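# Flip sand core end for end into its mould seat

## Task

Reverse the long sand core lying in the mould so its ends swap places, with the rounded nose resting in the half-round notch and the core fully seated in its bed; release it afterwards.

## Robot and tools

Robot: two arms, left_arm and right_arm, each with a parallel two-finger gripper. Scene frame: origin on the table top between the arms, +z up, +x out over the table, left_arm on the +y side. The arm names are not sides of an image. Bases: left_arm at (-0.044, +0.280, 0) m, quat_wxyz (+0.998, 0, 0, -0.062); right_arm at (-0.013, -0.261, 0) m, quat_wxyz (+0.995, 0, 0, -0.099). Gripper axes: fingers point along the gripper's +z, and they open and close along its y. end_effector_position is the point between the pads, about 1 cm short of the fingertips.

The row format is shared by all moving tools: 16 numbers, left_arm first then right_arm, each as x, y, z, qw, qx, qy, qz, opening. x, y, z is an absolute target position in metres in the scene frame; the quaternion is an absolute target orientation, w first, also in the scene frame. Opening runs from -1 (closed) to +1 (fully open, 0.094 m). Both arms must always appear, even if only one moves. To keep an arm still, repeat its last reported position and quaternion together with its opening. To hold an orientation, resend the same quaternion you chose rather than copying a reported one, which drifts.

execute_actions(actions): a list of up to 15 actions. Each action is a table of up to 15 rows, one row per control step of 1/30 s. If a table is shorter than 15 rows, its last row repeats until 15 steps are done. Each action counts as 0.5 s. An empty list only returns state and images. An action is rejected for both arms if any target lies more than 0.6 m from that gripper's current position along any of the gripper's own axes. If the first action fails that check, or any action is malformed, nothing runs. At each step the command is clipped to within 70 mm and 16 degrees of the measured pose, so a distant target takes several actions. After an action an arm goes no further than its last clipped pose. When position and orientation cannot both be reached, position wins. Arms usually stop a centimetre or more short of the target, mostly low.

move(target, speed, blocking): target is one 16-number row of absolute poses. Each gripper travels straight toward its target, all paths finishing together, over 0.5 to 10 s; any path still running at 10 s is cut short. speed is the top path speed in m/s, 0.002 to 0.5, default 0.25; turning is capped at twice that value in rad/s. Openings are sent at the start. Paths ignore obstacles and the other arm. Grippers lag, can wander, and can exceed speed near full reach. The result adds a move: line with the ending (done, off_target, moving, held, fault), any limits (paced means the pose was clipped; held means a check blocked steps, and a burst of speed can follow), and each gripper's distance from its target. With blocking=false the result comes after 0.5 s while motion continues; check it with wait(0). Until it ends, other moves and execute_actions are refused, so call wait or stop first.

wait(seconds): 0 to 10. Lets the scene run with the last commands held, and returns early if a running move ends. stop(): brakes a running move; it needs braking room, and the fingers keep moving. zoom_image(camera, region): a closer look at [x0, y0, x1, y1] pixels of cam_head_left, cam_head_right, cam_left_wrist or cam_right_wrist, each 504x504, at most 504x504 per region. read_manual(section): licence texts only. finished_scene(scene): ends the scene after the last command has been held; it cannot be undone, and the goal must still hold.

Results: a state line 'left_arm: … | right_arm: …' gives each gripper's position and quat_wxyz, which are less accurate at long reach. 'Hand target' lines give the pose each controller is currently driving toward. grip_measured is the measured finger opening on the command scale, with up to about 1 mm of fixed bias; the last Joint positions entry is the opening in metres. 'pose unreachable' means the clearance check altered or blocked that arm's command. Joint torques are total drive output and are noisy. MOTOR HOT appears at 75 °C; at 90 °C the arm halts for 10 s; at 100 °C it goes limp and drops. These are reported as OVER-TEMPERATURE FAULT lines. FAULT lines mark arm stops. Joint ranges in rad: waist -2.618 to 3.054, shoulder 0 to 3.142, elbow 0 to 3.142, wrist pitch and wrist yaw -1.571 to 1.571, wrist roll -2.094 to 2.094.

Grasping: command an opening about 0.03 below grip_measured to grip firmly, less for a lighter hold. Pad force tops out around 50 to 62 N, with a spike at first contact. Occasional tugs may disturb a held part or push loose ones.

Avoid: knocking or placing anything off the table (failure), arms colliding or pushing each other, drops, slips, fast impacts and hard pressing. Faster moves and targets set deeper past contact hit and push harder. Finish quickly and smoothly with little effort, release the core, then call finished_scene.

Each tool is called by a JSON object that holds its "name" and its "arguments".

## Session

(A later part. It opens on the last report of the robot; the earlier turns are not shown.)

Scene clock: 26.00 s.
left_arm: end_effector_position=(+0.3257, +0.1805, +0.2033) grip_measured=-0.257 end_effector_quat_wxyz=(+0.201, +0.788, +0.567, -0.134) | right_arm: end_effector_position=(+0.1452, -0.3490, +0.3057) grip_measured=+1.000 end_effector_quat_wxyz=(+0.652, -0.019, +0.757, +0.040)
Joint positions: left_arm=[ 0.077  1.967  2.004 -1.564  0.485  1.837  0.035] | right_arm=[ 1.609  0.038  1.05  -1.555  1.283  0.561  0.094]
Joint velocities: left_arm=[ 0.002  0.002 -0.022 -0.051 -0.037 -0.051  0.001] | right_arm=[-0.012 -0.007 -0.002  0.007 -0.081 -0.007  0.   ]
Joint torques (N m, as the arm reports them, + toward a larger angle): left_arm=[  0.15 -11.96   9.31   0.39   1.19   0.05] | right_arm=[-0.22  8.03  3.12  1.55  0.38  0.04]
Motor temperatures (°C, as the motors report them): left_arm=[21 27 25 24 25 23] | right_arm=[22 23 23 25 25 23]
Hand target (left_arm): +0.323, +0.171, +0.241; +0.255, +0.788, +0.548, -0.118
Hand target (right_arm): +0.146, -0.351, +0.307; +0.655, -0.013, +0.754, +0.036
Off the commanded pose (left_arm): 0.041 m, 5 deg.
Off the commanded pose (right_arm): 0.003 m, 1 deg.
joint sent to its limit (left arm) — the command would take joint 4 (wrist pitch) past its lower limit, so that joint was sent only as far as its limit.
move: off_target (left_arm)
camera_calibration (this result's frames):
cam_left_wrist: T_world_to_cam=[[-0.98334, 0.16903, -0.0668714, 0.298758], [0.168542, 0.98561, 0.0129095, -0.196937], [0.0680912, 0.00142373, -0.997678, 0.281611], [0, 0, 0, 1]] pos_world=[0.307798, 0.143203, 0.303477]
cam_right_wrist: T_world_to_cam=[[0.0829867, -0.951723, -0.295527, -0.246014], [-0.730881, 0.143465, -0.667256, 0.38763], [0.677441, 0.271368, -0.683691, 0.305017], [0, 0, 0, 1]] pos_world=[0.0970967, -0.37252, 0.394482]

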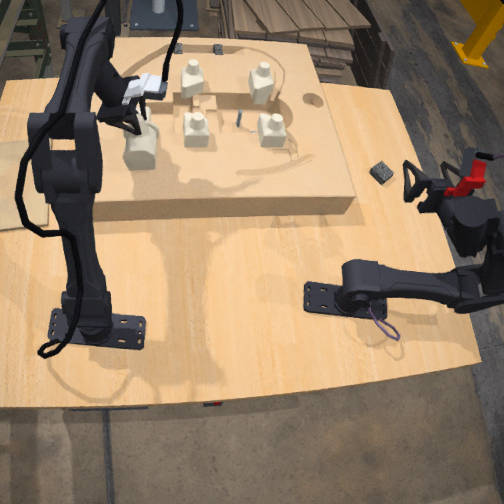

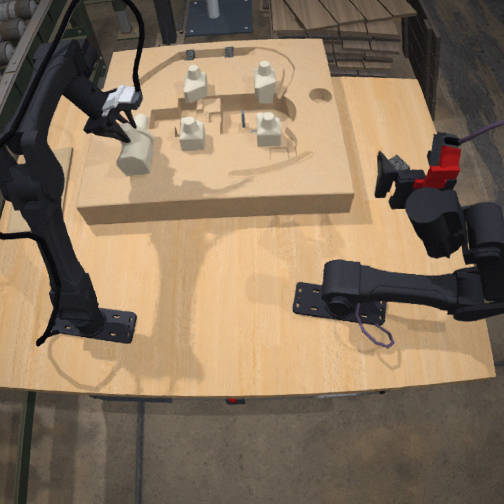

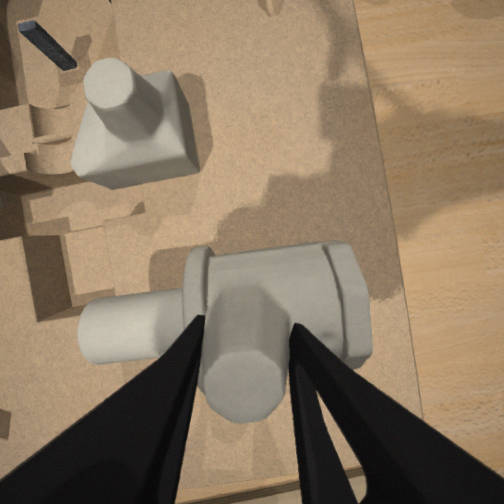

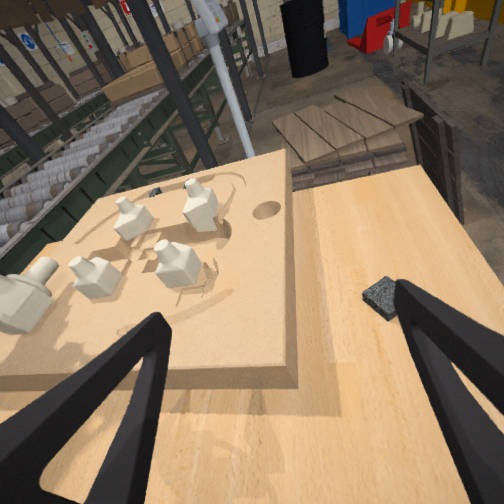

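{"name": "move", "arguments": {"target": [0.325, 0.17, 0.234, 0.2103, 0.7990, 0.5373, -0.1672, -0.33, 0.1456, -0.3515, 0.3071, 0.655, -0.013, 0.754, 0.036, 1], "speed": 0.03}}

Scene clock: 27.97 s.
left_arm: end_effector_position=(+0.3280, +0.1824, +0.1915) grip_measured=-0.257 end_effector_quat_wxyz=(+0.188, +0.791, +0.565, -0.140) | right_arm: end_effector_position=(+0.1452, -0.3487, +0.3055) grip_measured=+1.000 end_effector_quat_wxyz=(+0.652, -0.020, +0.757, +0.041)
Joint positions: left_arm=[ 0.077  1.998  2.004 -1.564  0.473  1.852  0.035] | right_arm=[ 1.609  0.038  1.05  -1.555  1.282  0.561  0.094]
Joint velocities: left_arm=[-0.007  0.002 -0.012 -0.022 -0.022 -0.037 -0.001] | right_arm=[ 0.002  0.002  0.002  0.051 -0.022 -0.007  0.   ]
Joint torques (N m, as the arm reports them, + toward a larger angle): left_arm=[ -0.01 -12.95   8.14   0.36   1.25   0.02] | right_arm=[-0.15  8.03  2.99  1.56  0.42  0.09]
Motor temperatures (°C, as the motors report them): left_arm=[21 27 25 24 25 23] | right_arm=[22 23 23 25 25 23]
Hand target (left_arm): +0.323, +0.171, +0.232; +0.246, +0.791, +0.546, -0.126
Hand target (right_arm): +0.146, -0.351, +0.307; +0.655, -0.013, +0.754, +0.036
Off the commanded pose (left_arm): 0.044 m, 5 deg.
Off the commanded pose (right_arm): 0.003 m, 1 deg.
joint sent to its limit (left arm) — the command would take joint 4 (wrist pitch) past its lower limit, so that joint was sent only as far as its limit.
move: off_target (left_arm)
camera_calibration (this result's frames):
cam_left_wrist: T_world_to_cam=[[-0.982281, 0.18275, -0.0415596, 0.292231], [0.181934, 0.983049, 0.0226791, -0.20483], [0.0449998, 0.0147162, -0.998879, 0.275104], [0, 0, 0, 1]] pos_world=[0.311939, 0.143904, 0.291586]
cam_right_wrist: T_world_to_cam=[[0.0839996, -0.951577, -0.295712, -0.245868], [-0.731587, 0.142594, -0.666669, 0.387097], [0.676553, 0.272339, -0.684184, 0.305507], [0, 0, 0, 1]] pos_world=[0.0971561, -0.372362, 0.394382]

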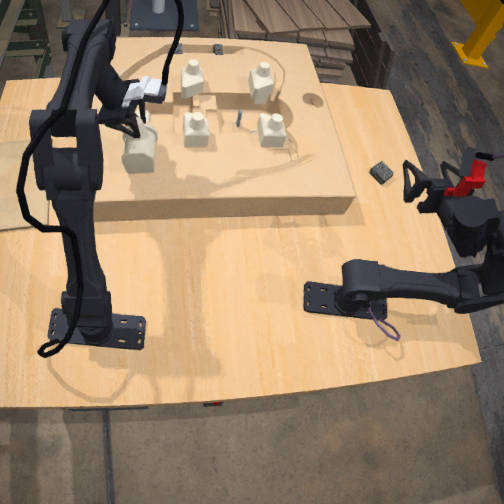

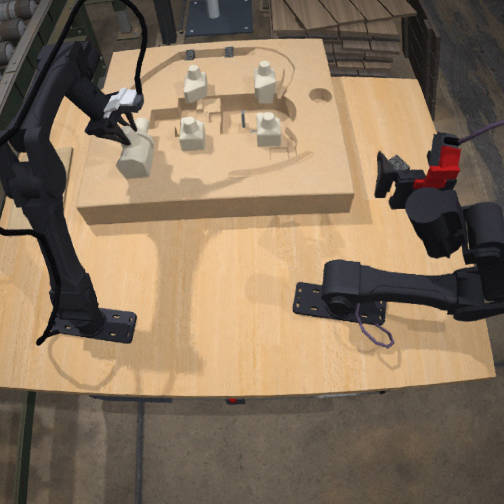

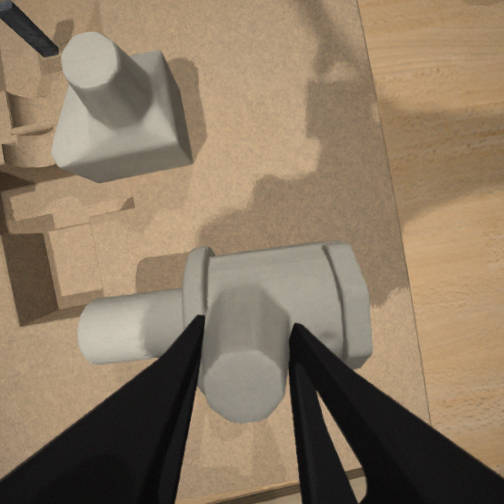

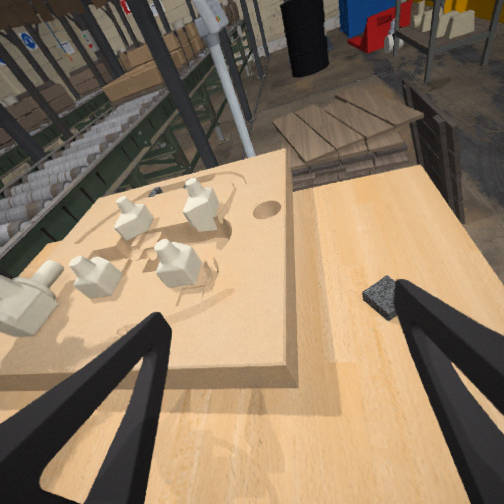

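{"name": "move", "arguments": {"target": [0.325, 0.17, 0.225, 0.2103, 0.7990, 0.5373, -0.1672, -0.33, 0.1456, -0.3515, 0.3071, 0.655, -0.013, 0.754, 0.036, 1], "speed": 0.03}}

Scene clock: 29.93 s.
left_arm: end_effector_position=(+0.3279, +0.1819, +0.1903) grip_measured=-0.257 end_effector_quat_wxyz=(+0.187, +0.793, +0.562, -0.142) | right_arm: end_effector_position=(+0.1452, -0.3485, +0.3054) grip_measured=+1.000 end_effector_quat_wxyz=(+0.651, -0.020, +0.757, +0.041)
Joint positions: left_arm=[ 0.076  2.001  2.004 -1.565  0.474  1.861  0.035] | right_arm=[ 1.609  0.038  1.05  -1.555  1.28   0.561  0.094]
Joint velocities: left_arm=[ 0.002  0.002 -0.012 -0.066  0.037 -0.007  0.   ] | right_arm=[-0.007 -0.002 -0.007  0.051 -0.007 -0.081  0.   ]
Joint torques (N m, as the arm reports them, + toward a larger angle): left_arm=[ -0.04 -12.17   7.42   0.38   1.23   0.04] | right_arm=[-0.09  8.07  3.11  1.53  0.41  0.07]
Motor temperatures (°C, as the motors report them): left_arm=[21 27 25 24 25 23] | right_arm=[22 23 23 25 25 23]
Hand target (left_arm): +0.323, +0.171, +0.224; +0.239, +0.793, +0.544, -0.134
Hand target (right_arm): +0.145, -0.351, +0.307; +0.655, -0.013, +0.754, +0.036
Off the commanded pose (left_arm): 0.037 m, 5 deg.
Off the commanded pose (right_arm): 0.003 m, 1 deg.
joint sent to its limit (left arm) — the command would take joint 4 (wrist pitch) past its lower limit, so that joint was sent only as far as its limit.
move: off_target (left_arm)
camera_calibration (this result's frames):
cam_left_wrist: T_world_to_cam=[[-0.980789, 0.190801, -0.0405881, 0.290056], [0.190058, 0.981538, 0.0214627, -0.206488], [0.0439339, 0.0133363, -0.998945, 0.274459], [0, 0, 0, 1]] pos_world=[0.31167, 0.143673, 0.290374]
cam_right_wrist: T_world_to_cam=[[0.085012, -0.951429, -0.295898, -0.245722], [-0.732292, 0.141722, -0.666081, 0.386563], [0.675664, 0.273309, -0.684676, 0.305996], [0, 0, 0, 1]] pos_world=[0.0972153, -0.372203, 0.394282]

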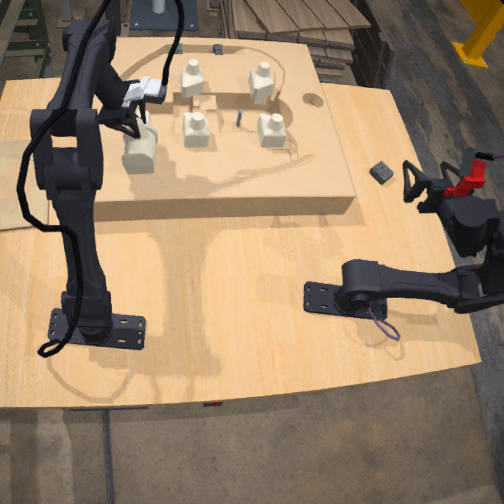

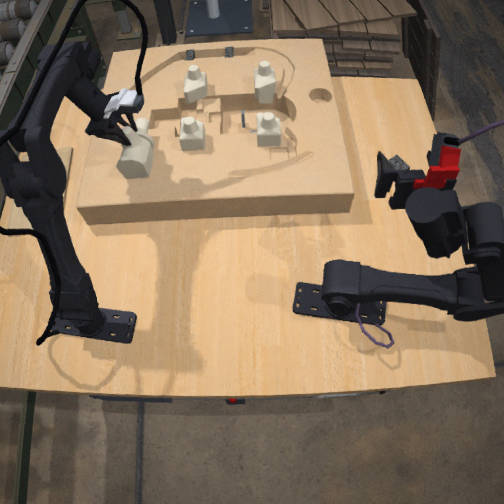

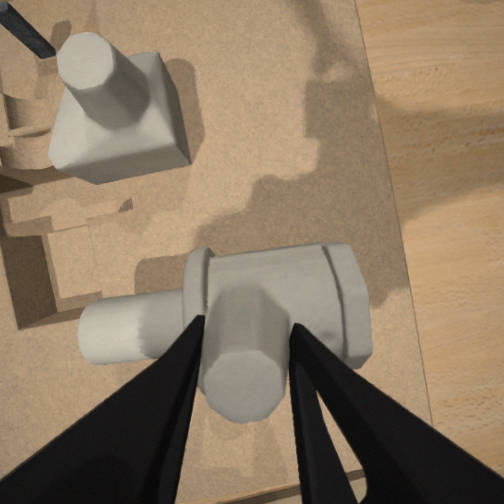

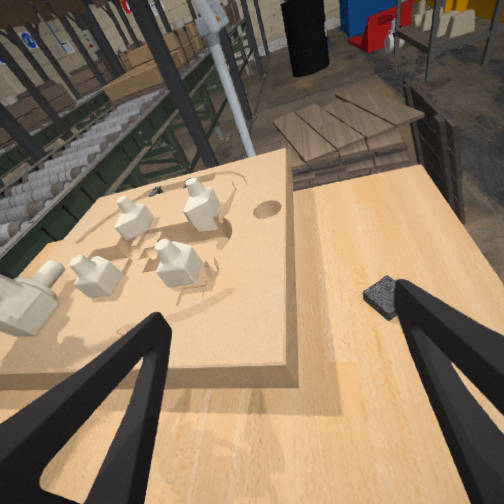

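{"name": "move", "arguments": {"target": [0.325, 0.17, 0.213, 0.2103, 0.7990, 0.5373, -0.1672, -0.33, 0.1456, -0.3515, 0.3071, 0.655, -0.013, 0.754, 0.036, 1], "speed": 0.03}}

Scene clock: 31.77 s.
left_arm: end_effector_position=(+0.3273, +0.1815, +0.1900) grip_measured=-0.257 end_effector_quat_wxyz=(+0.188, +0.796, +0.557, -0.143) | right_arm: end_effector_position=(+0.1451, -0.3483, +0.3053) grip_measured=+1.000 end_effector_quat_wxyz=(+0.651, -0.020, +0.758, +0.041)
Joint positions: left_arm=[ 0.076  2.003  2.004 -1.568  0.477  1.873  0.035] | right_arm=[ 1.609  0.038  1.05  -1.555  1.279  0.561  0.094]
Joint velocities: left_arm=[ 0.017 -0.017  0.007  0.007 -0.051  0.022  0.001] | right_arm=[-0.007 -0.022 -0.017 -0.11  -0.007  0.007  0.   ]
Joint torques (N m, as the arm reports them, + toward a larger angle): left_arm=[ -0.11 -10.83   6.41   0.37   1.17   0.07] | right_arm=[-0.19  8.1   3.29  1.56  0.43  0.03]
Motor temperatures (°C, as the motors report them): left_arm=[21 27 25 24 25 23] | right_arm=[22 23 23 25 25 23]
Hand target (left_arm): +0.324, +0.170, +0.213; +0.229, +0.795, +0.542, -0.145
Hand target (right_arm): +0.145, -0.351, +0.307; +0.655, -0.013, +0.754, +0.036
Off the commanded pose (left_arm): 0.026 m, 4 deg.
Off the commanded pose (right_arm): 0.004 m, 1 deg.
joint sent to its limit (left arm) — the command would take joint 4 (wrist pitch) past its lower limit, so that joint was sent only as far as its limit.
move: off_target (left_arm)
camera_calibration (this result's frames):
cam_left_wrist: T_world_to_cam=[[-0.97847, 0.202002, -0.0423186, 0.287055], [0.201355, 0.979332, 0.0190859, -0.208823], [0.0452994, 0.010154, -0.998922, 0.274289], [0, 0, 0, 1]] pos_world=[0.310498, 0.143736, 0.290127]
cam_right_wrist: T_world_to_cam=[[0.0857712, -0.951317, -0.296038, -0.245611], [-0.732819, 0.141068, -0.66564, 0.386162], [0.674996, 0.274035, -0.685044, 0.306363], [0, 0, 0, 1]] pos_world=[0.0972594, -0.372084, 0.394206]

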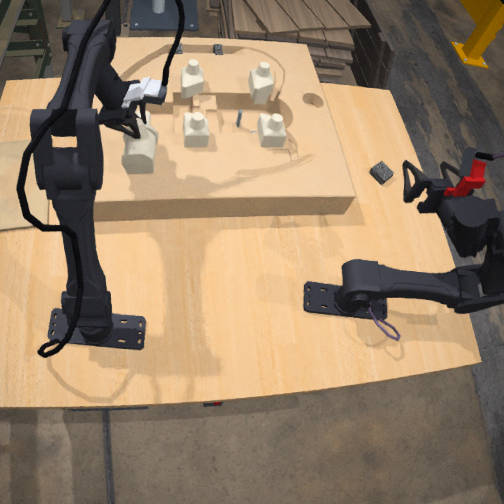

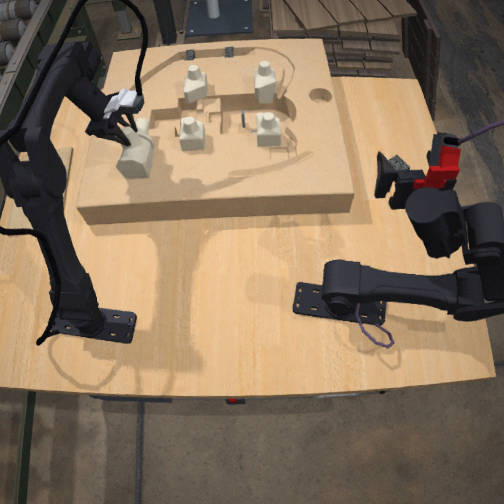

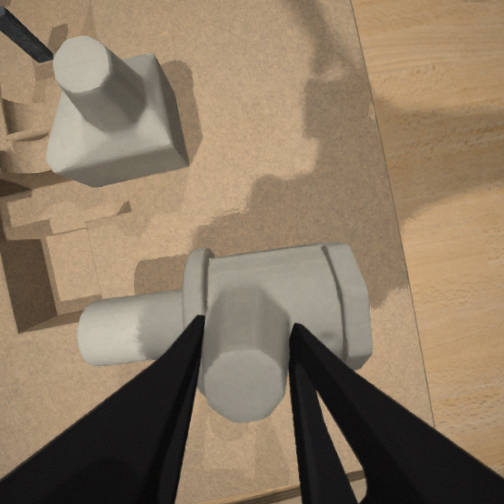

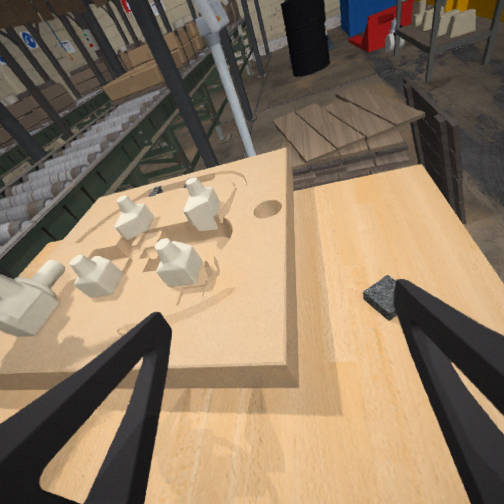

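Contact confirmed. Release.

{"name": "move", "arguments": {"target": [0.327, 0.178, 0.208, 0.188, 0.796, 0.557, -0.143, 0.3, 0.1456, -0.3515, 0.3071, 0.655, -0.013, 0.754, 0.036, 1], "speed": 0.03}}

Scene clock: 32.73 s.
left_arm: end_effector_position=(+0.3276, +0.1822, +0.1892) grip_measured=+0.298 end_effector_quat_wxyz=(+0.184, +0.790, +0.566, -0.144) | right_arm: end_effector_position=(+0.1451, -0.3482, +0.3052) grip_measured=+1.000 end_effector_quat_wxyz=(+0.651, -0.021, +0.758, +0.042)
Joint positions: left_arm=[ 0.076  2.004  2.004 -1.568  0.472  1.85   0.061] | right_arm=[ 1.609  0.038  1.05  -1.555  1.278  0.561  0.094]
Joint velocities: left_arm=[ 0.002 -0.017 -0.022  0.007  0.022 -0.037  0.001] | right_arm=[ 0.002 -0.007 -0.012  0.051 -0.037  0.007  0.   ]
Joint torques (N m, as the arm reports them, + toward a larger angle): left_arm=[ -0.85 -10.58   7.35   0.38   0.41  -0.06] | right_arm=[-0.04  8.04  2.95  1.57  0.43  0.02]
Motor temperatures (°C, as the motors report them): left_arm=[21 27 25 24 25 23] | right_arm=[22 23 23 25 25 23]
Hand target (left_arm): +0.326, +0.178, +0.207; +0.202, +0.793, +0.560, -0.128
Hand target (right_arm): +0.145, -0.351, +0.307; +0.655, -0.013, +0.754, +0.036
Off the commanded pose (left_arm): 0.019 m, 1 deg.
Off the commanded pose (right_arm): 0.004 m, 1 deg.
joint sent to its limit (left arm) — the command would take joint 4 (wrist pitch) past its lower limit, so that joint was sent only as far as its limit.
move: off_target (left_arm)
camera_calibration (this result's frames):
cam_left_wrist: T_world_to_cam=[[-0.982908, 0.181537, -0.0306072, 0.290131], [0.180918, 0.983253, 0.0219393, -0.204124], [0.0340775, 0.016027, -0.999291, 0.276165], [0, 0, 0, 1]] pos_world=[0.31269, 0.14361, 0.289328]
cam_right_wrist: T_world_to_cam=[[0.0862771, -0.951242, -0.296132, -0.245538], [-0.73317, 0.140631, -0.665345, 0.385895], [0.67455, 0.274519, -0.685289, 0.306607], [0, 0, 0, 1]] pos_world=[0.0972888, -0.372004, 0.394156]

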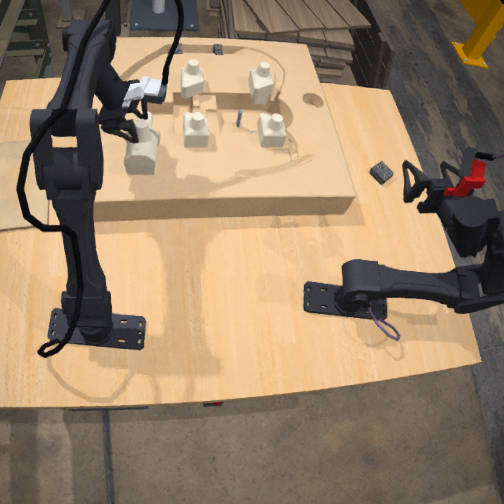

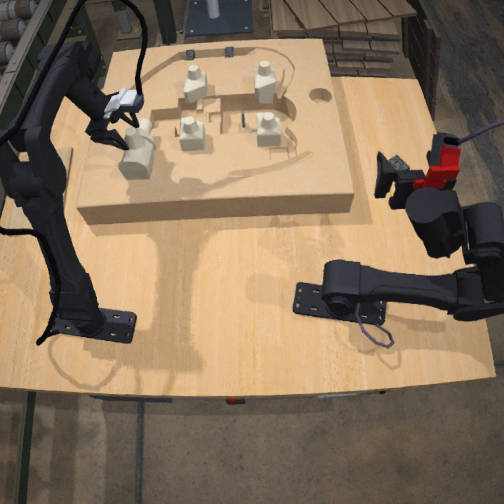

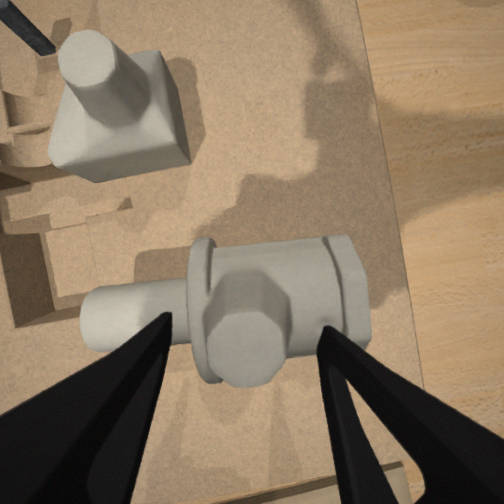

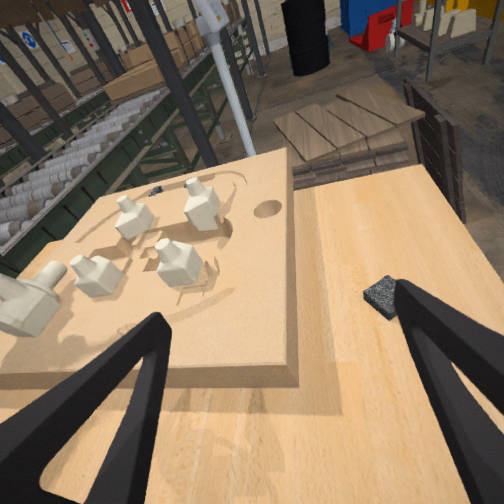

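{"name": "move", "arguments": {"target": [0.330, 0.19, 0.26, 0.22, 0.78, 0.575, -0.11, 0.3, 0.1456, -0.3515, 0.3071, 0.655, -0.013, 0.754, 0.036, 1], "speed": 0.15}}

{"name": "move", "arguments": {"target": [0.2905, 0.1478, 0.24, 0.3607, -0.3084, 0.8709, 0.1277, 0.3, 0.1456, -0.3515, 0.3071, 0.655, -0.013, 0.754, 0.036, 1], "speed": 0.4}}

Scene clock: 34.30 s.
left_arm: end_effector_position=(+0.3272, +0.1901, +0.2474) grip_measured=+0.298 end_effector_quat_wxyz=(+0.237, +0.775, +0.581, -0.081) | right_arm: end_effector_position=(+0.1451, -0.3481, +0.3052) grip_measured=+1.000 end_effector_quat_wxyz=(+0.651, -0.021, +0.758, +0.042)
Joint positions: left_arm=[ 0.099  1.887  2.066 -1.568  0.476  1.786  0.061] | right_arm=[ 1.609  0.038  1.05  -1.555  1.277  0.561  0.094]
Joint velocities: left_arm=[ 0.012 -0.012 -0.007 -0.022 -0.007  0.022 -0.   ] | right_arm=[-0.007 -0.002  0.002  0.066 -0.022 -0.022  0.   ]
Joint torques (N m, as the arm reports them, + toward a larger angle): left_arm=[ 0.55 -8.18  7.83  0.65  0.5  -0.11] | right_arm=[-0.11  8.05  3.03  1.54  0.44  0.03]
Motor temperatures (°C, as the motors report them): left_arm=[21 27 25 24 25 23] | right_arm=[22 23 23 25 25 23]
Hand target (left_arm): +0.328, +0.190, +0.260; +0.254, +0.770, +0.580, -0.074
Hand target (right_arm): +0.145, -0.351, +0.307; +0.655, -0.013, +0.754, +0.036
Off the commanded pose (left_arm): 0.013 m, 4 deg.
Off the commanded pose (right_arm): 0.004 m, 1 deg.
joint sent to its limit (left arm) — the command would take joint 4 (wrist pitch) past its lower limit, so that joint was sent only as far as its limit.
move: off_target (left_arm)
camera_calibration (this result's frames):
cam_left_wrist: T_world_to_cam=[[-0.978239, 0.10274, -0.18026, 0.340537], [0.0991813, 0.994656, 0.0286707, -0.19014], [0.182242, 0.0101684, -0.983201, 0.282873], [0, 0, 0, 1]] pos_world=[0.300433, 0.15126, 0.344957]
cam_right_wrist: T_world_to_cam=[[0.086783, -0.951167, -0.296226, -0.245464], [-0.733521, 0.140194, -0.665051, 0.385627], [0.674104, 0.275003, -0.685534, 0.306851], [0, 0, 0, 1]] pos_world=[0.0973181, -0.371925, 0.394106]

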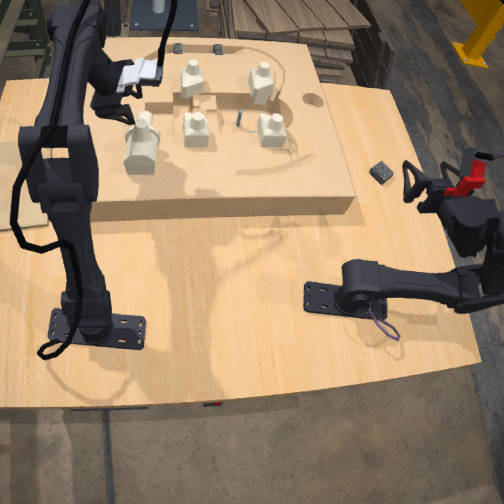

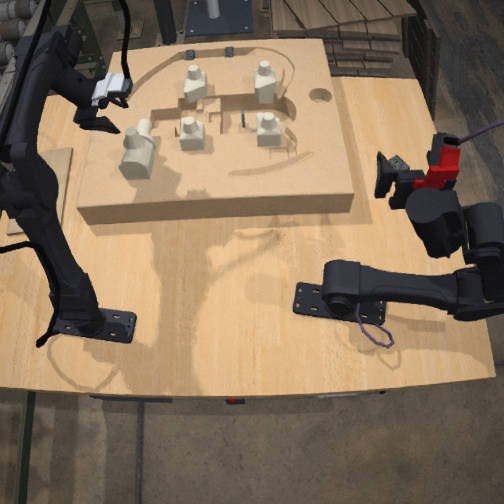

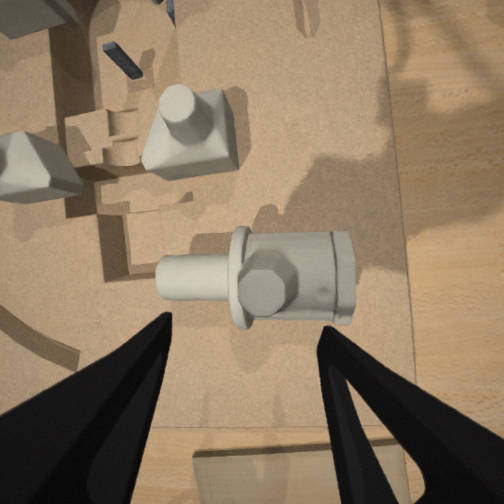

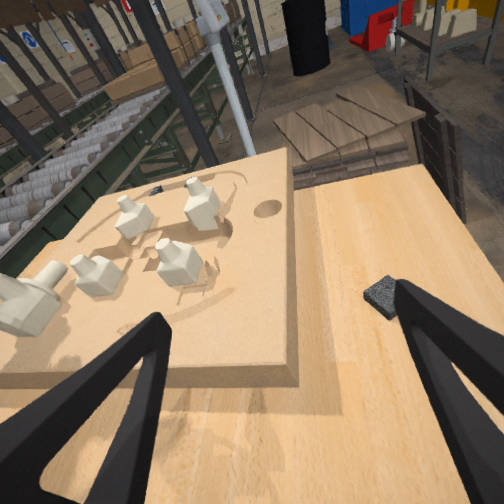

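Scene clock: 38.20 s.
left_arm: end_effector_position=(+0.2869, +0.1493, +0.2307) grip_measured=+0.298 end_effector_quat_wxyz=(+0.339, -0.308, +0.880, +0.127) | right_arm: end_effector_position=(+0.1450, -0.3479, +0.3051) grip_measured=+1.000 end_effector_quat_wxyz=(+0.651, -0.021, +0.758, +0.042)
Joint positions: left_arm=[-0.596  1.723  1.69  -1.396 -0.73  -1.339  0.061] | right_arm=[ 1.609  0.038  1.05  -1.555  1.276  0.561  0.094]
Joint velocities: left_arm=[-0.017 -0.007 -0.007 -0.037 -0.007  0.022  0.   ] | right_arm=[-0.007  0.002 -0.007  0.022 -0.022  0.051  0.   ]
Joint torques (N m, as the arm reports them, + toward a larger angle): left_arm=[-0.59 -5.61  8.85  0.49 -0.75 -0.1 ] | right_arm=[-0.24  8.04  2.98  1.56  0.45  0.07]
Motor temperatures (°C, as the motors report them): left_arm=[21 27 25 24 25 23] | right_arm=[22 23 23 25 25 23]
Hand target (left_arm): +0.290, +0.148, +0.237; +0.349, -0.309, +0.875, +0.129
Hand target (right_arm): +0.145, -0.351, +0.307; +0.655, -0.013, +0.754, +0.036
Off the commanded pose (left_arm): 0.010 m, 3 deg.
Off the commanded pose (right_arm): 0.004 m, 1 deg.
move: off_target (left_arm)
camera_calibration (this result's frames):
cam_left_wrist: T_world_to_cam=[[0.686592, -0.718479, 0.111261, -0.11997], [-0.68123, -0.689215, -0.246797, 0.393728], [0.254001, 0.0936543, -0.962659, 0.236399], [0, 0, 0, 1]] pos_world=[0.290545, 0.163028, 0.338091]
cam_right_wrist: T_world_to_cam=[[0.0875417, -0.951054, -0.296367, -0.245352], [-0.734046, 0.139539, -0.664609, 0.385226], [0.673433, 0.275728, -0.685902, 0.307217], [0, 0, 0, 1]] pos_world=[0.0973619, -0.371805, 0.394031]

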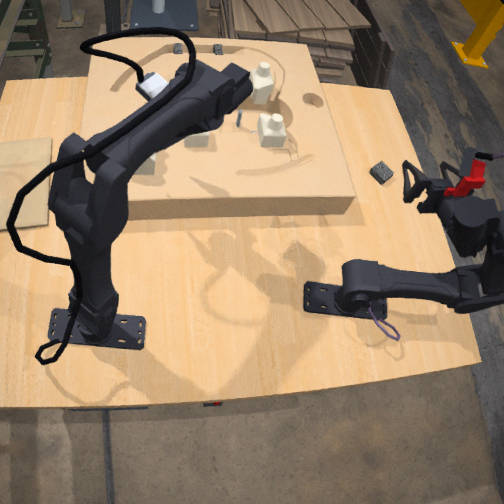

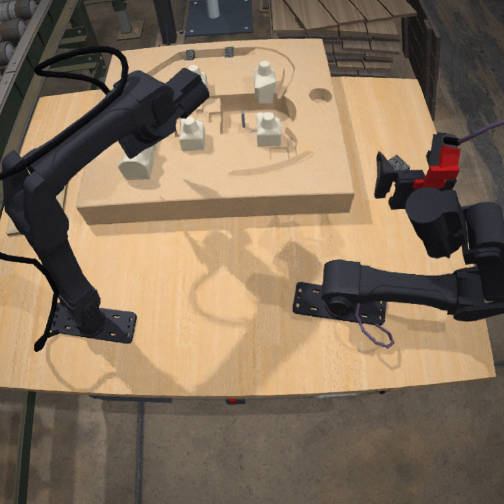

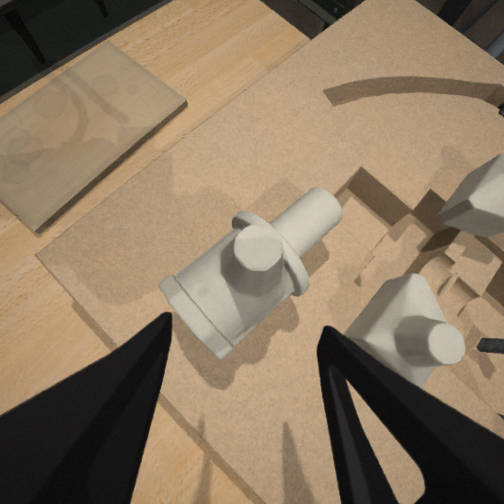

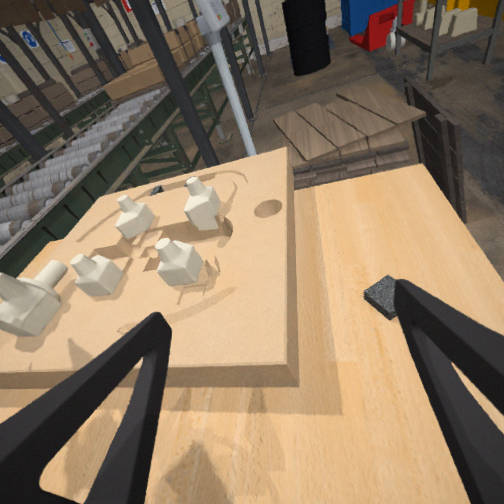

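{"name": "move", "arguments": {"target": [0.333, 0.173, 0.195, 0.3607, -0.3084, 0.8709, 0.1277, 0.3, 0.1456, -0.3515, 0.3071, 0.655, -0.013, 0.754, 0.036, 1], "speed": 0.1}}

Scene clock: 39.80 s.
left_arm: end_effector_position=(+0.3331, +0.1679, +0.2010) grip_measured=+0.298 end_effector_quat_wxyz=(+0.361, -0.311, +0.872, +0.114) | right_arm: end_effector_position=(+0.1450, -0.3479, +0.3050) grip_measured=+1.000 end_effector_quat_wxyz=(+0.650, -0.021, +0.758, +0.042)
Joint positions: left_arm=[-0.473  1.734  1.557 -1.09  -0.727 -1.165  0.061] | right_arm=[ 1.609  0.038  1.05  -1.555  1.276  0.561  0.094]
Joint velocities: left_arm=[-0.012 -0.002 -0.002  0.007 -0.022  0.007  0.001] | right_arm=[ 0.002 -0.002  0.002  0.095 -0.007 -0.066  0.   ]
Joint torques (N m, as the arm reports them, + toward a larger angle): left_arm=[ 0.49 -6.15  4.98  0.87 -0.67  0.05] | right_arm=[-0.03  7.94  2.92  1.53  0.41  0.04]
Motor temperatures (°C, as the motors report them): left_arm=[21 27 25 24 25 23] | right_arm=[22 23 23 25 25 23]
Hand target (left_arm): +0.334, +0.172, +0.196; +0.362, -0.308, +0.871, +0.128
Hand target (right_arm): +0.145, -0.351, +0.307; +0.655, -0.013, +0.754, +0.036
Off the commanded pose (left_arm): 0.008 m, 2 deg.
Off the commanded pose (right_arm): 0.004 m, 1 deg.
move: done
camera_calibration (this result's frames):
cam_left_wrist: T_world_to_cam=[[0.676223, -0.720731, 0.152543, -0.139515], [-0.671096, -0.688072, -0.276019, 0.433036], [0.303896, 0.0842795, -0.94897, 0.176597], [0, 0, 0, 1]] pos_world=[0.331285, 0.182524, 0.308393]
cam_right_wrist: T_world_to_cam=[[0.0877946, -0.951016, -0.296414, -0.245315], [-0.734221, 0.13932, -0.664462, 0.385092], [0.67321, 0.27597, -0.686024, 0.307339], [0, 0, 0, 1]] pos_world=[0.0973764, -0.371766, 0.394006]

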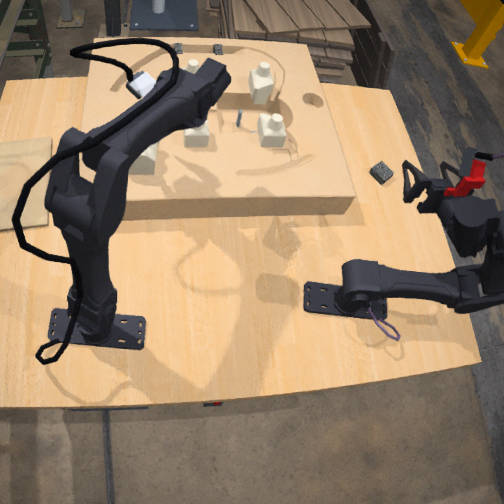

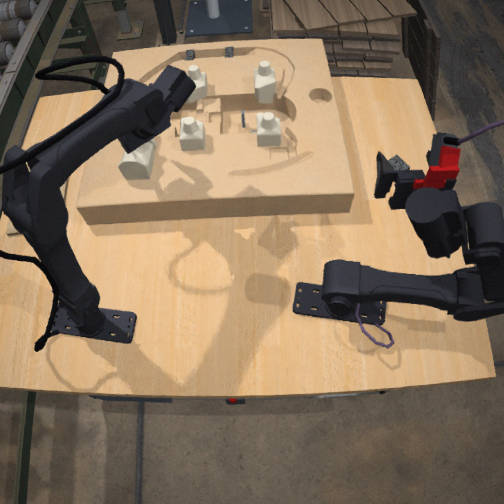

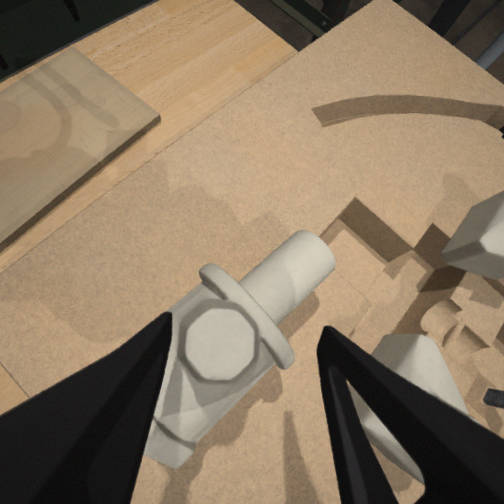

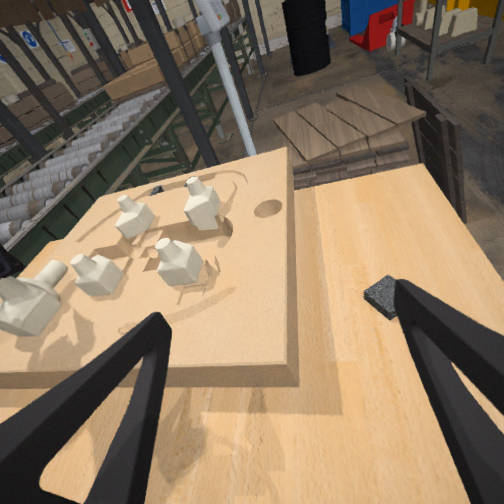

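{"name": "move", "arguments": {"target": [0.330, 0.180, 0.181, 0.3607, -0.3084, 0.8709, 0.1277, 0.3, 0.1456, -0.3515, 0.3071, 0.655, -0.013, 0.754, 0.036, 1], "speed": 0.05}}

Scene clock: 41.93 s.
left_arm: end_effector_position=(+0.3319, +0.1731, +0.1780) grip_measured=+0.298 end_effector_quat_wxyz=(+0.354, -0.307, +0.875, +0.124) | right_arm: end_effector_position=(+0.1450, -0.3479, +0.3050) grip_measured=+1.000 end_effector_quat_wxyz=(+0.650, -0.021, +0.758, +0.042)
Joint positions: left_arm=[-0.463  1.734  1.471 -1.02  -0.724 -1.15   0.061] | right_arm=[ 1.609  0.038  1.05  -1.555  1.276  0.561  0.094]
Joint velocities: left_arm=[-0.007 -0.012  0.002  0.051 -0.022 -0.007  0.002] | right_arm=[-0.007  0.007 -0.012  0.022  0.022 -0.051  0.   ]
Joint torques (N m, as the arm reports them, + toward a larger angle): left_arm=[ 0.73 -7.96  4.66  0.83 -0.61  0.04] | right_arm=[-0.17  8.03  3.2   1.53  0.48  0.05]
Motor temperatures (°C, as the motors report them): left_arm=[21 26 25 24 25 23] | right_arm=[22 24 23 26 25 23]
Hand target (left_arm): +0.330, +0.180, +0.181; +0.360, -0.309, +0.871, +0.128
Hand target (right_arm): +0.145, -0.351, +0.307; +0.655, -0.013, +0.754, +0.036
Off the commanded pose (left_arm): 0.008 m, 1 deg.
Off the commanded pose (right_arm): 0.004 m, 1 deg.
move: done
camera_calibration (this result's frames):
cam_left_wrist: T_world_to_cam=[[0.678855, -0.723153, 0.127298, -0.12737], [-0.677247, -0.683639, -0.271983, 0.429997], [0.283711, 0.0984253, -0.953845, 0.159817], [0, 0, 0, 1]] pos_world=[0.332338, 0.186125, 0.285606]
cam_right_wrist: T_world_to_cam=[[0.0877946, -0.951016, -0.296414, -0.245315], [-0.734221, 0.13932, -0.664462, 0.385092], [0.67321, 0.27597, -0.686024, 0.307339], [0, 0, 0, 1]] pos_world=[0.0973764, -0.371766, 0.394006]

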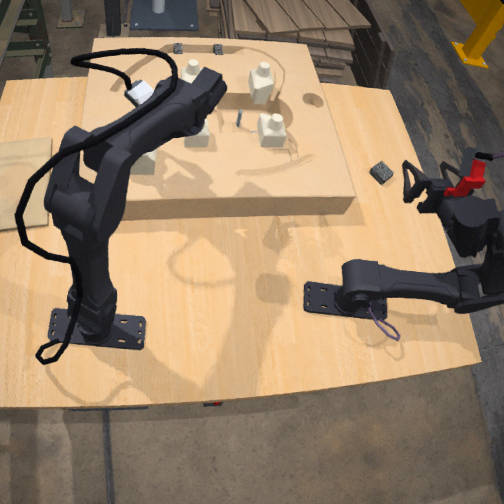

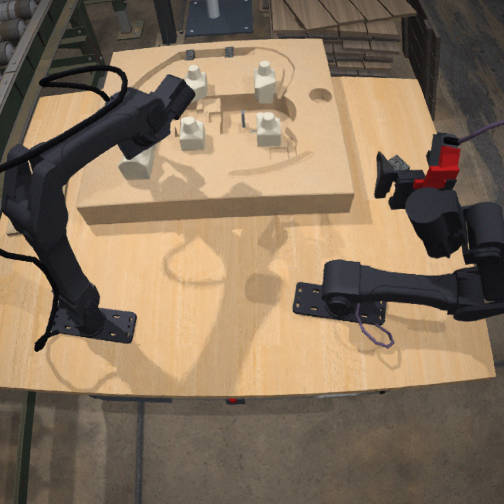

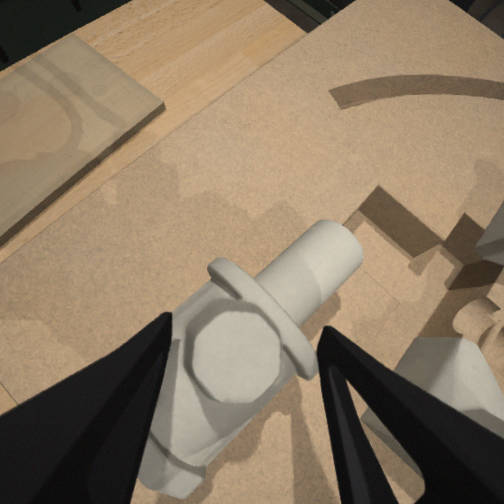

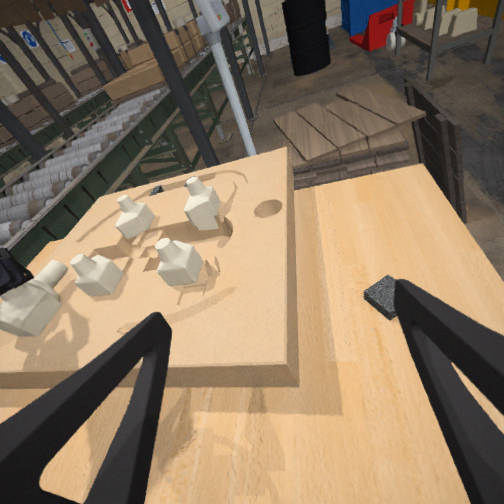

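{"name": "move", "arguments": {"target": [0.329, 0.183, 0.197, 0.3607, -0.3084, 0.8709, 0.1277, 0.3, 0.1456, -0.3515, 0.3071, 0.655, -0.013, 0.754, 0.036, 1], "speed": 0.03}}

Scene clock: 43.37 s.
left_arm: end_effector_position=(+0.3305, +0.1737, +0.1771) grip_measured=+0.298 end_effector_quat_wxyz=(+0.350, -0.302, +0.878, +0.127) | right_arm: end_effector_position=(+0.1450, -0.3479, +0.3050) grip_measured=+1.000 end_effector_quat_wxyz=(+0.650, -0.021, +0.758, +0.042)
Joint positions: left_arm=[-0.462  1.734  1.471 -1.028 -0.72  -1.142  0.061] | right_arm=[ 1.609  0.038  1.05  -1.555  1.276  0.561  0.094]
Joint velocities: left_arm=[-0.002  0.002  0.007  0.051  0.095  0.007 -0.002] | right_arm=[ 0.007 -0.007 -0.007  0.007 -0.066  0.022  0.   ]
Joint torques (N m, as the arm reports them, + toward a larger angle): left_arm=[ 1.31 -8.88  8.51  0.52 -0.66  0.06] | right_arm=[-0.14  7.9   3.15  1.61  0.43  0.06]
Motor temperatures (°C, as the motors report them): left_arm=[21 26 25 24 25 23] | right_arm=[22 24 23 26 25 23]
Hand target (left_arm): +0.329, +0.183, +0.196; +0.361, -0.308, +0.871, +0.128
Hand target (right_arm): +0.145, -0.351, +0.307; +0.655, -0.013, +0.754, +0.036
Off the commanded pose (left_arm): 0.022 m, 2 deg.
Off the commanded pose (right_arm): 0.004 m, 1 deg.
move: off_target (left_arm)
camera_calibration (this result's frames):
cam_left_wrist: T_world_to_cam=[[0.675868, -0.727997, 0.114991, -0.121837], [-0.684796, -0.677971, -0.267227, 0.429866], [0.272501, 0.101865, -0.956748, 0.162893], [0, 0, 0, 1]] pos_world=[0.332327, 0.186147, 0.28473]
cam_right_wrist: T_world_to_cam=[[0.0877946, -0.951016, -0.296414, -0.245315], [-0.734221, 0.13932, -0.664462, 0.385092], [0.67321, 0.27597, -0.686024, 0.307339], [0, 0, 0, 1]] pos_world=[0.0973764, -0.371766, 0.394006]

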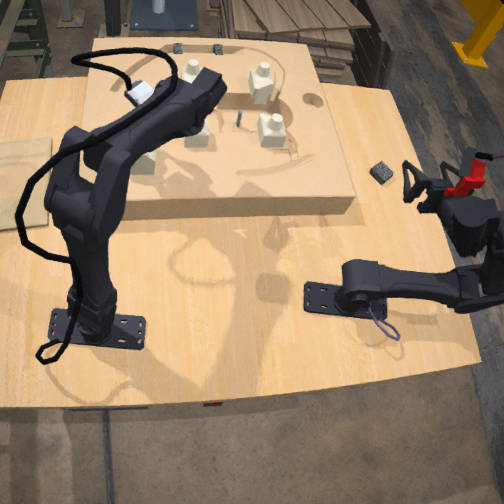

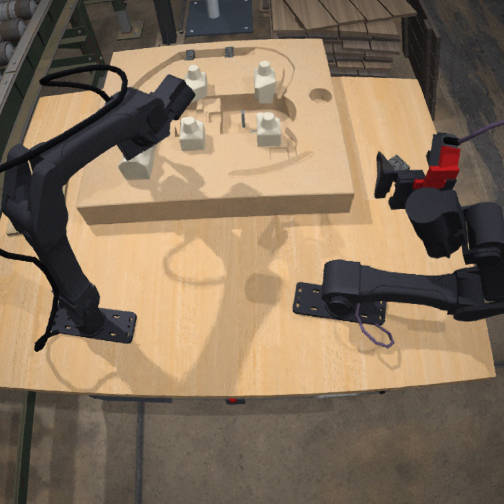

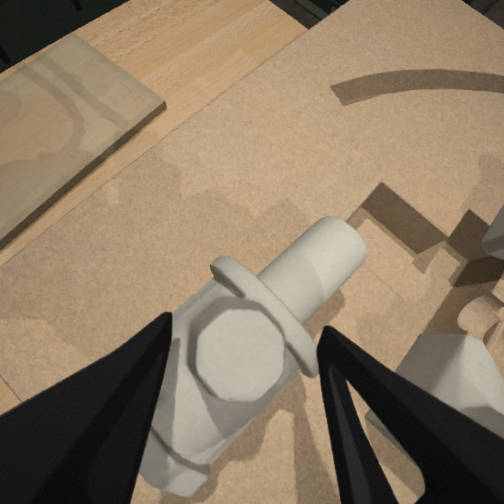

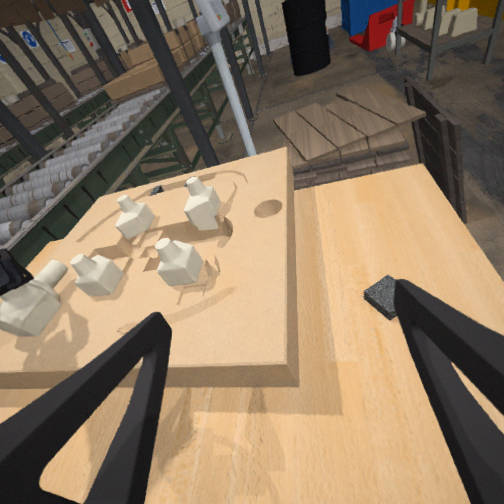

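{"name": "move", "arguments": {"target": [0.329, 0.180, 0.206, 0.3607, -0.3084, 0.8709, 0.1277, 0.3, 0.1456, -0.3515, 0.3071, 0.655, -0.013, 0.754, 0.036, 1], "speed": 0.03}}

Scene clock: 44.77 s.
left_arm: end_effector_position=(+0.3266, +0.1760, +0.1853) grip_measured=+0.298 end_effector_quat_wxyz=(+0.343, -0.298, +0.880, +0.135) | right_arm: end_effector_position=(+0.1450, -0.3479, +0.3050) grip_measured=+1.000 end_effector_quat_wxyz=(+0.650, -0.021, +0.758, +0.042)
Joint positions: left_arm=[-0.462  1.734  1.509 -1.089 -0.718 -1.142  0.061] | right_arm=[ 1.609  0.038  1.05  -1.555  1.276  0.561  0.094]
Joint velocities: left_arm=[-0.007  0.002 -0.012 -0.022  0.022  0.139 -0.   ] | right_arm=[-0.007  0.002  0.012 -0.007  0.081  0.037  0.   ]
Joint torques (N m, as the arm reports them, + toward a larger angle): left_arm=[ 0.46 -8.34  9.2   0.66 -0.7  -0.06] | right_arm=[-0.33  8.09  3.1   1.57  0.45  0.01]
Motor temperatures (°C, as the motors report them): left_arm=[21 26 25 24 25 23] | right_arm=[22 24 23 26 25 23]
Hand target (left_arm): +0.328, +0.180, +0.206; +0.361, -0.308, +0.871, +0.128
Hand target (right_arm): +0.145, -0.351, +0.307; +0.655, -0.013, +0.754, +0.036
Off the commanded pose (left_arm): 0.021 m, 3 deg.
Off the commanded pose (right_arm): 0.004 m, 1 deg.
move: off_target (left_arm)
camera_calibration (this result's frames):
cam_left_wrist: T_world_to_cam=[[0.677486, -0.729686, 0.0925787, -0.114553], [-0.690641, -0.674376, -0.261212, 0.431139], [0.253036, 0.113029, -0.960832, 0.176698], [0, 0, 0, 1]] pos_world=[0.33066, 0.18719, 0.293001]
cam_right_wrist: T_world_to_cam=[[0.0877946, -0.951016, -0.296414, -0.245315], [-0.734221, 0.13932, -0.664462, 0.385092], [0.67321, 0.27597, -0.686024, 0.307339], [0, 0, 0, 1]] pos_world=[0.0973764, -0.371766, 0.394006]

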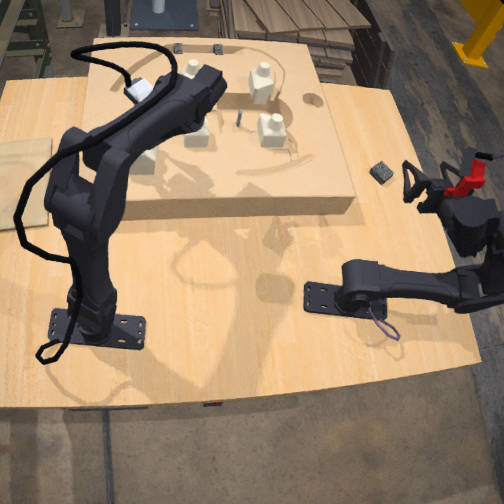

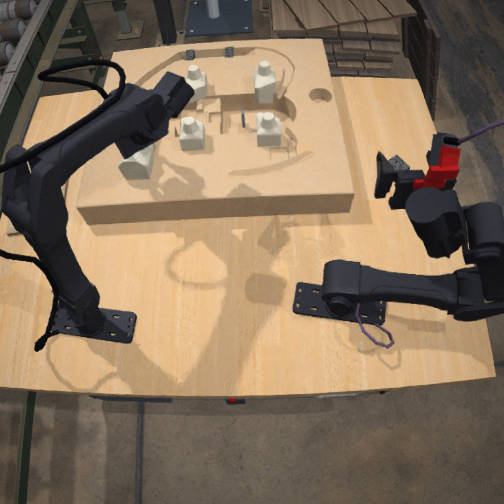

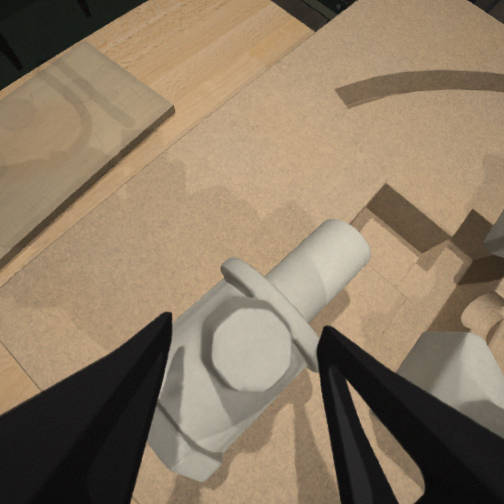

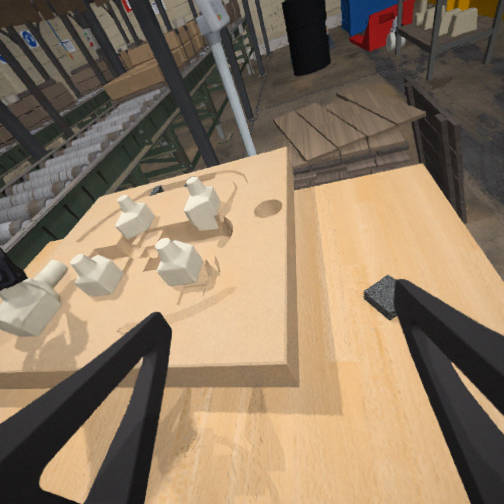

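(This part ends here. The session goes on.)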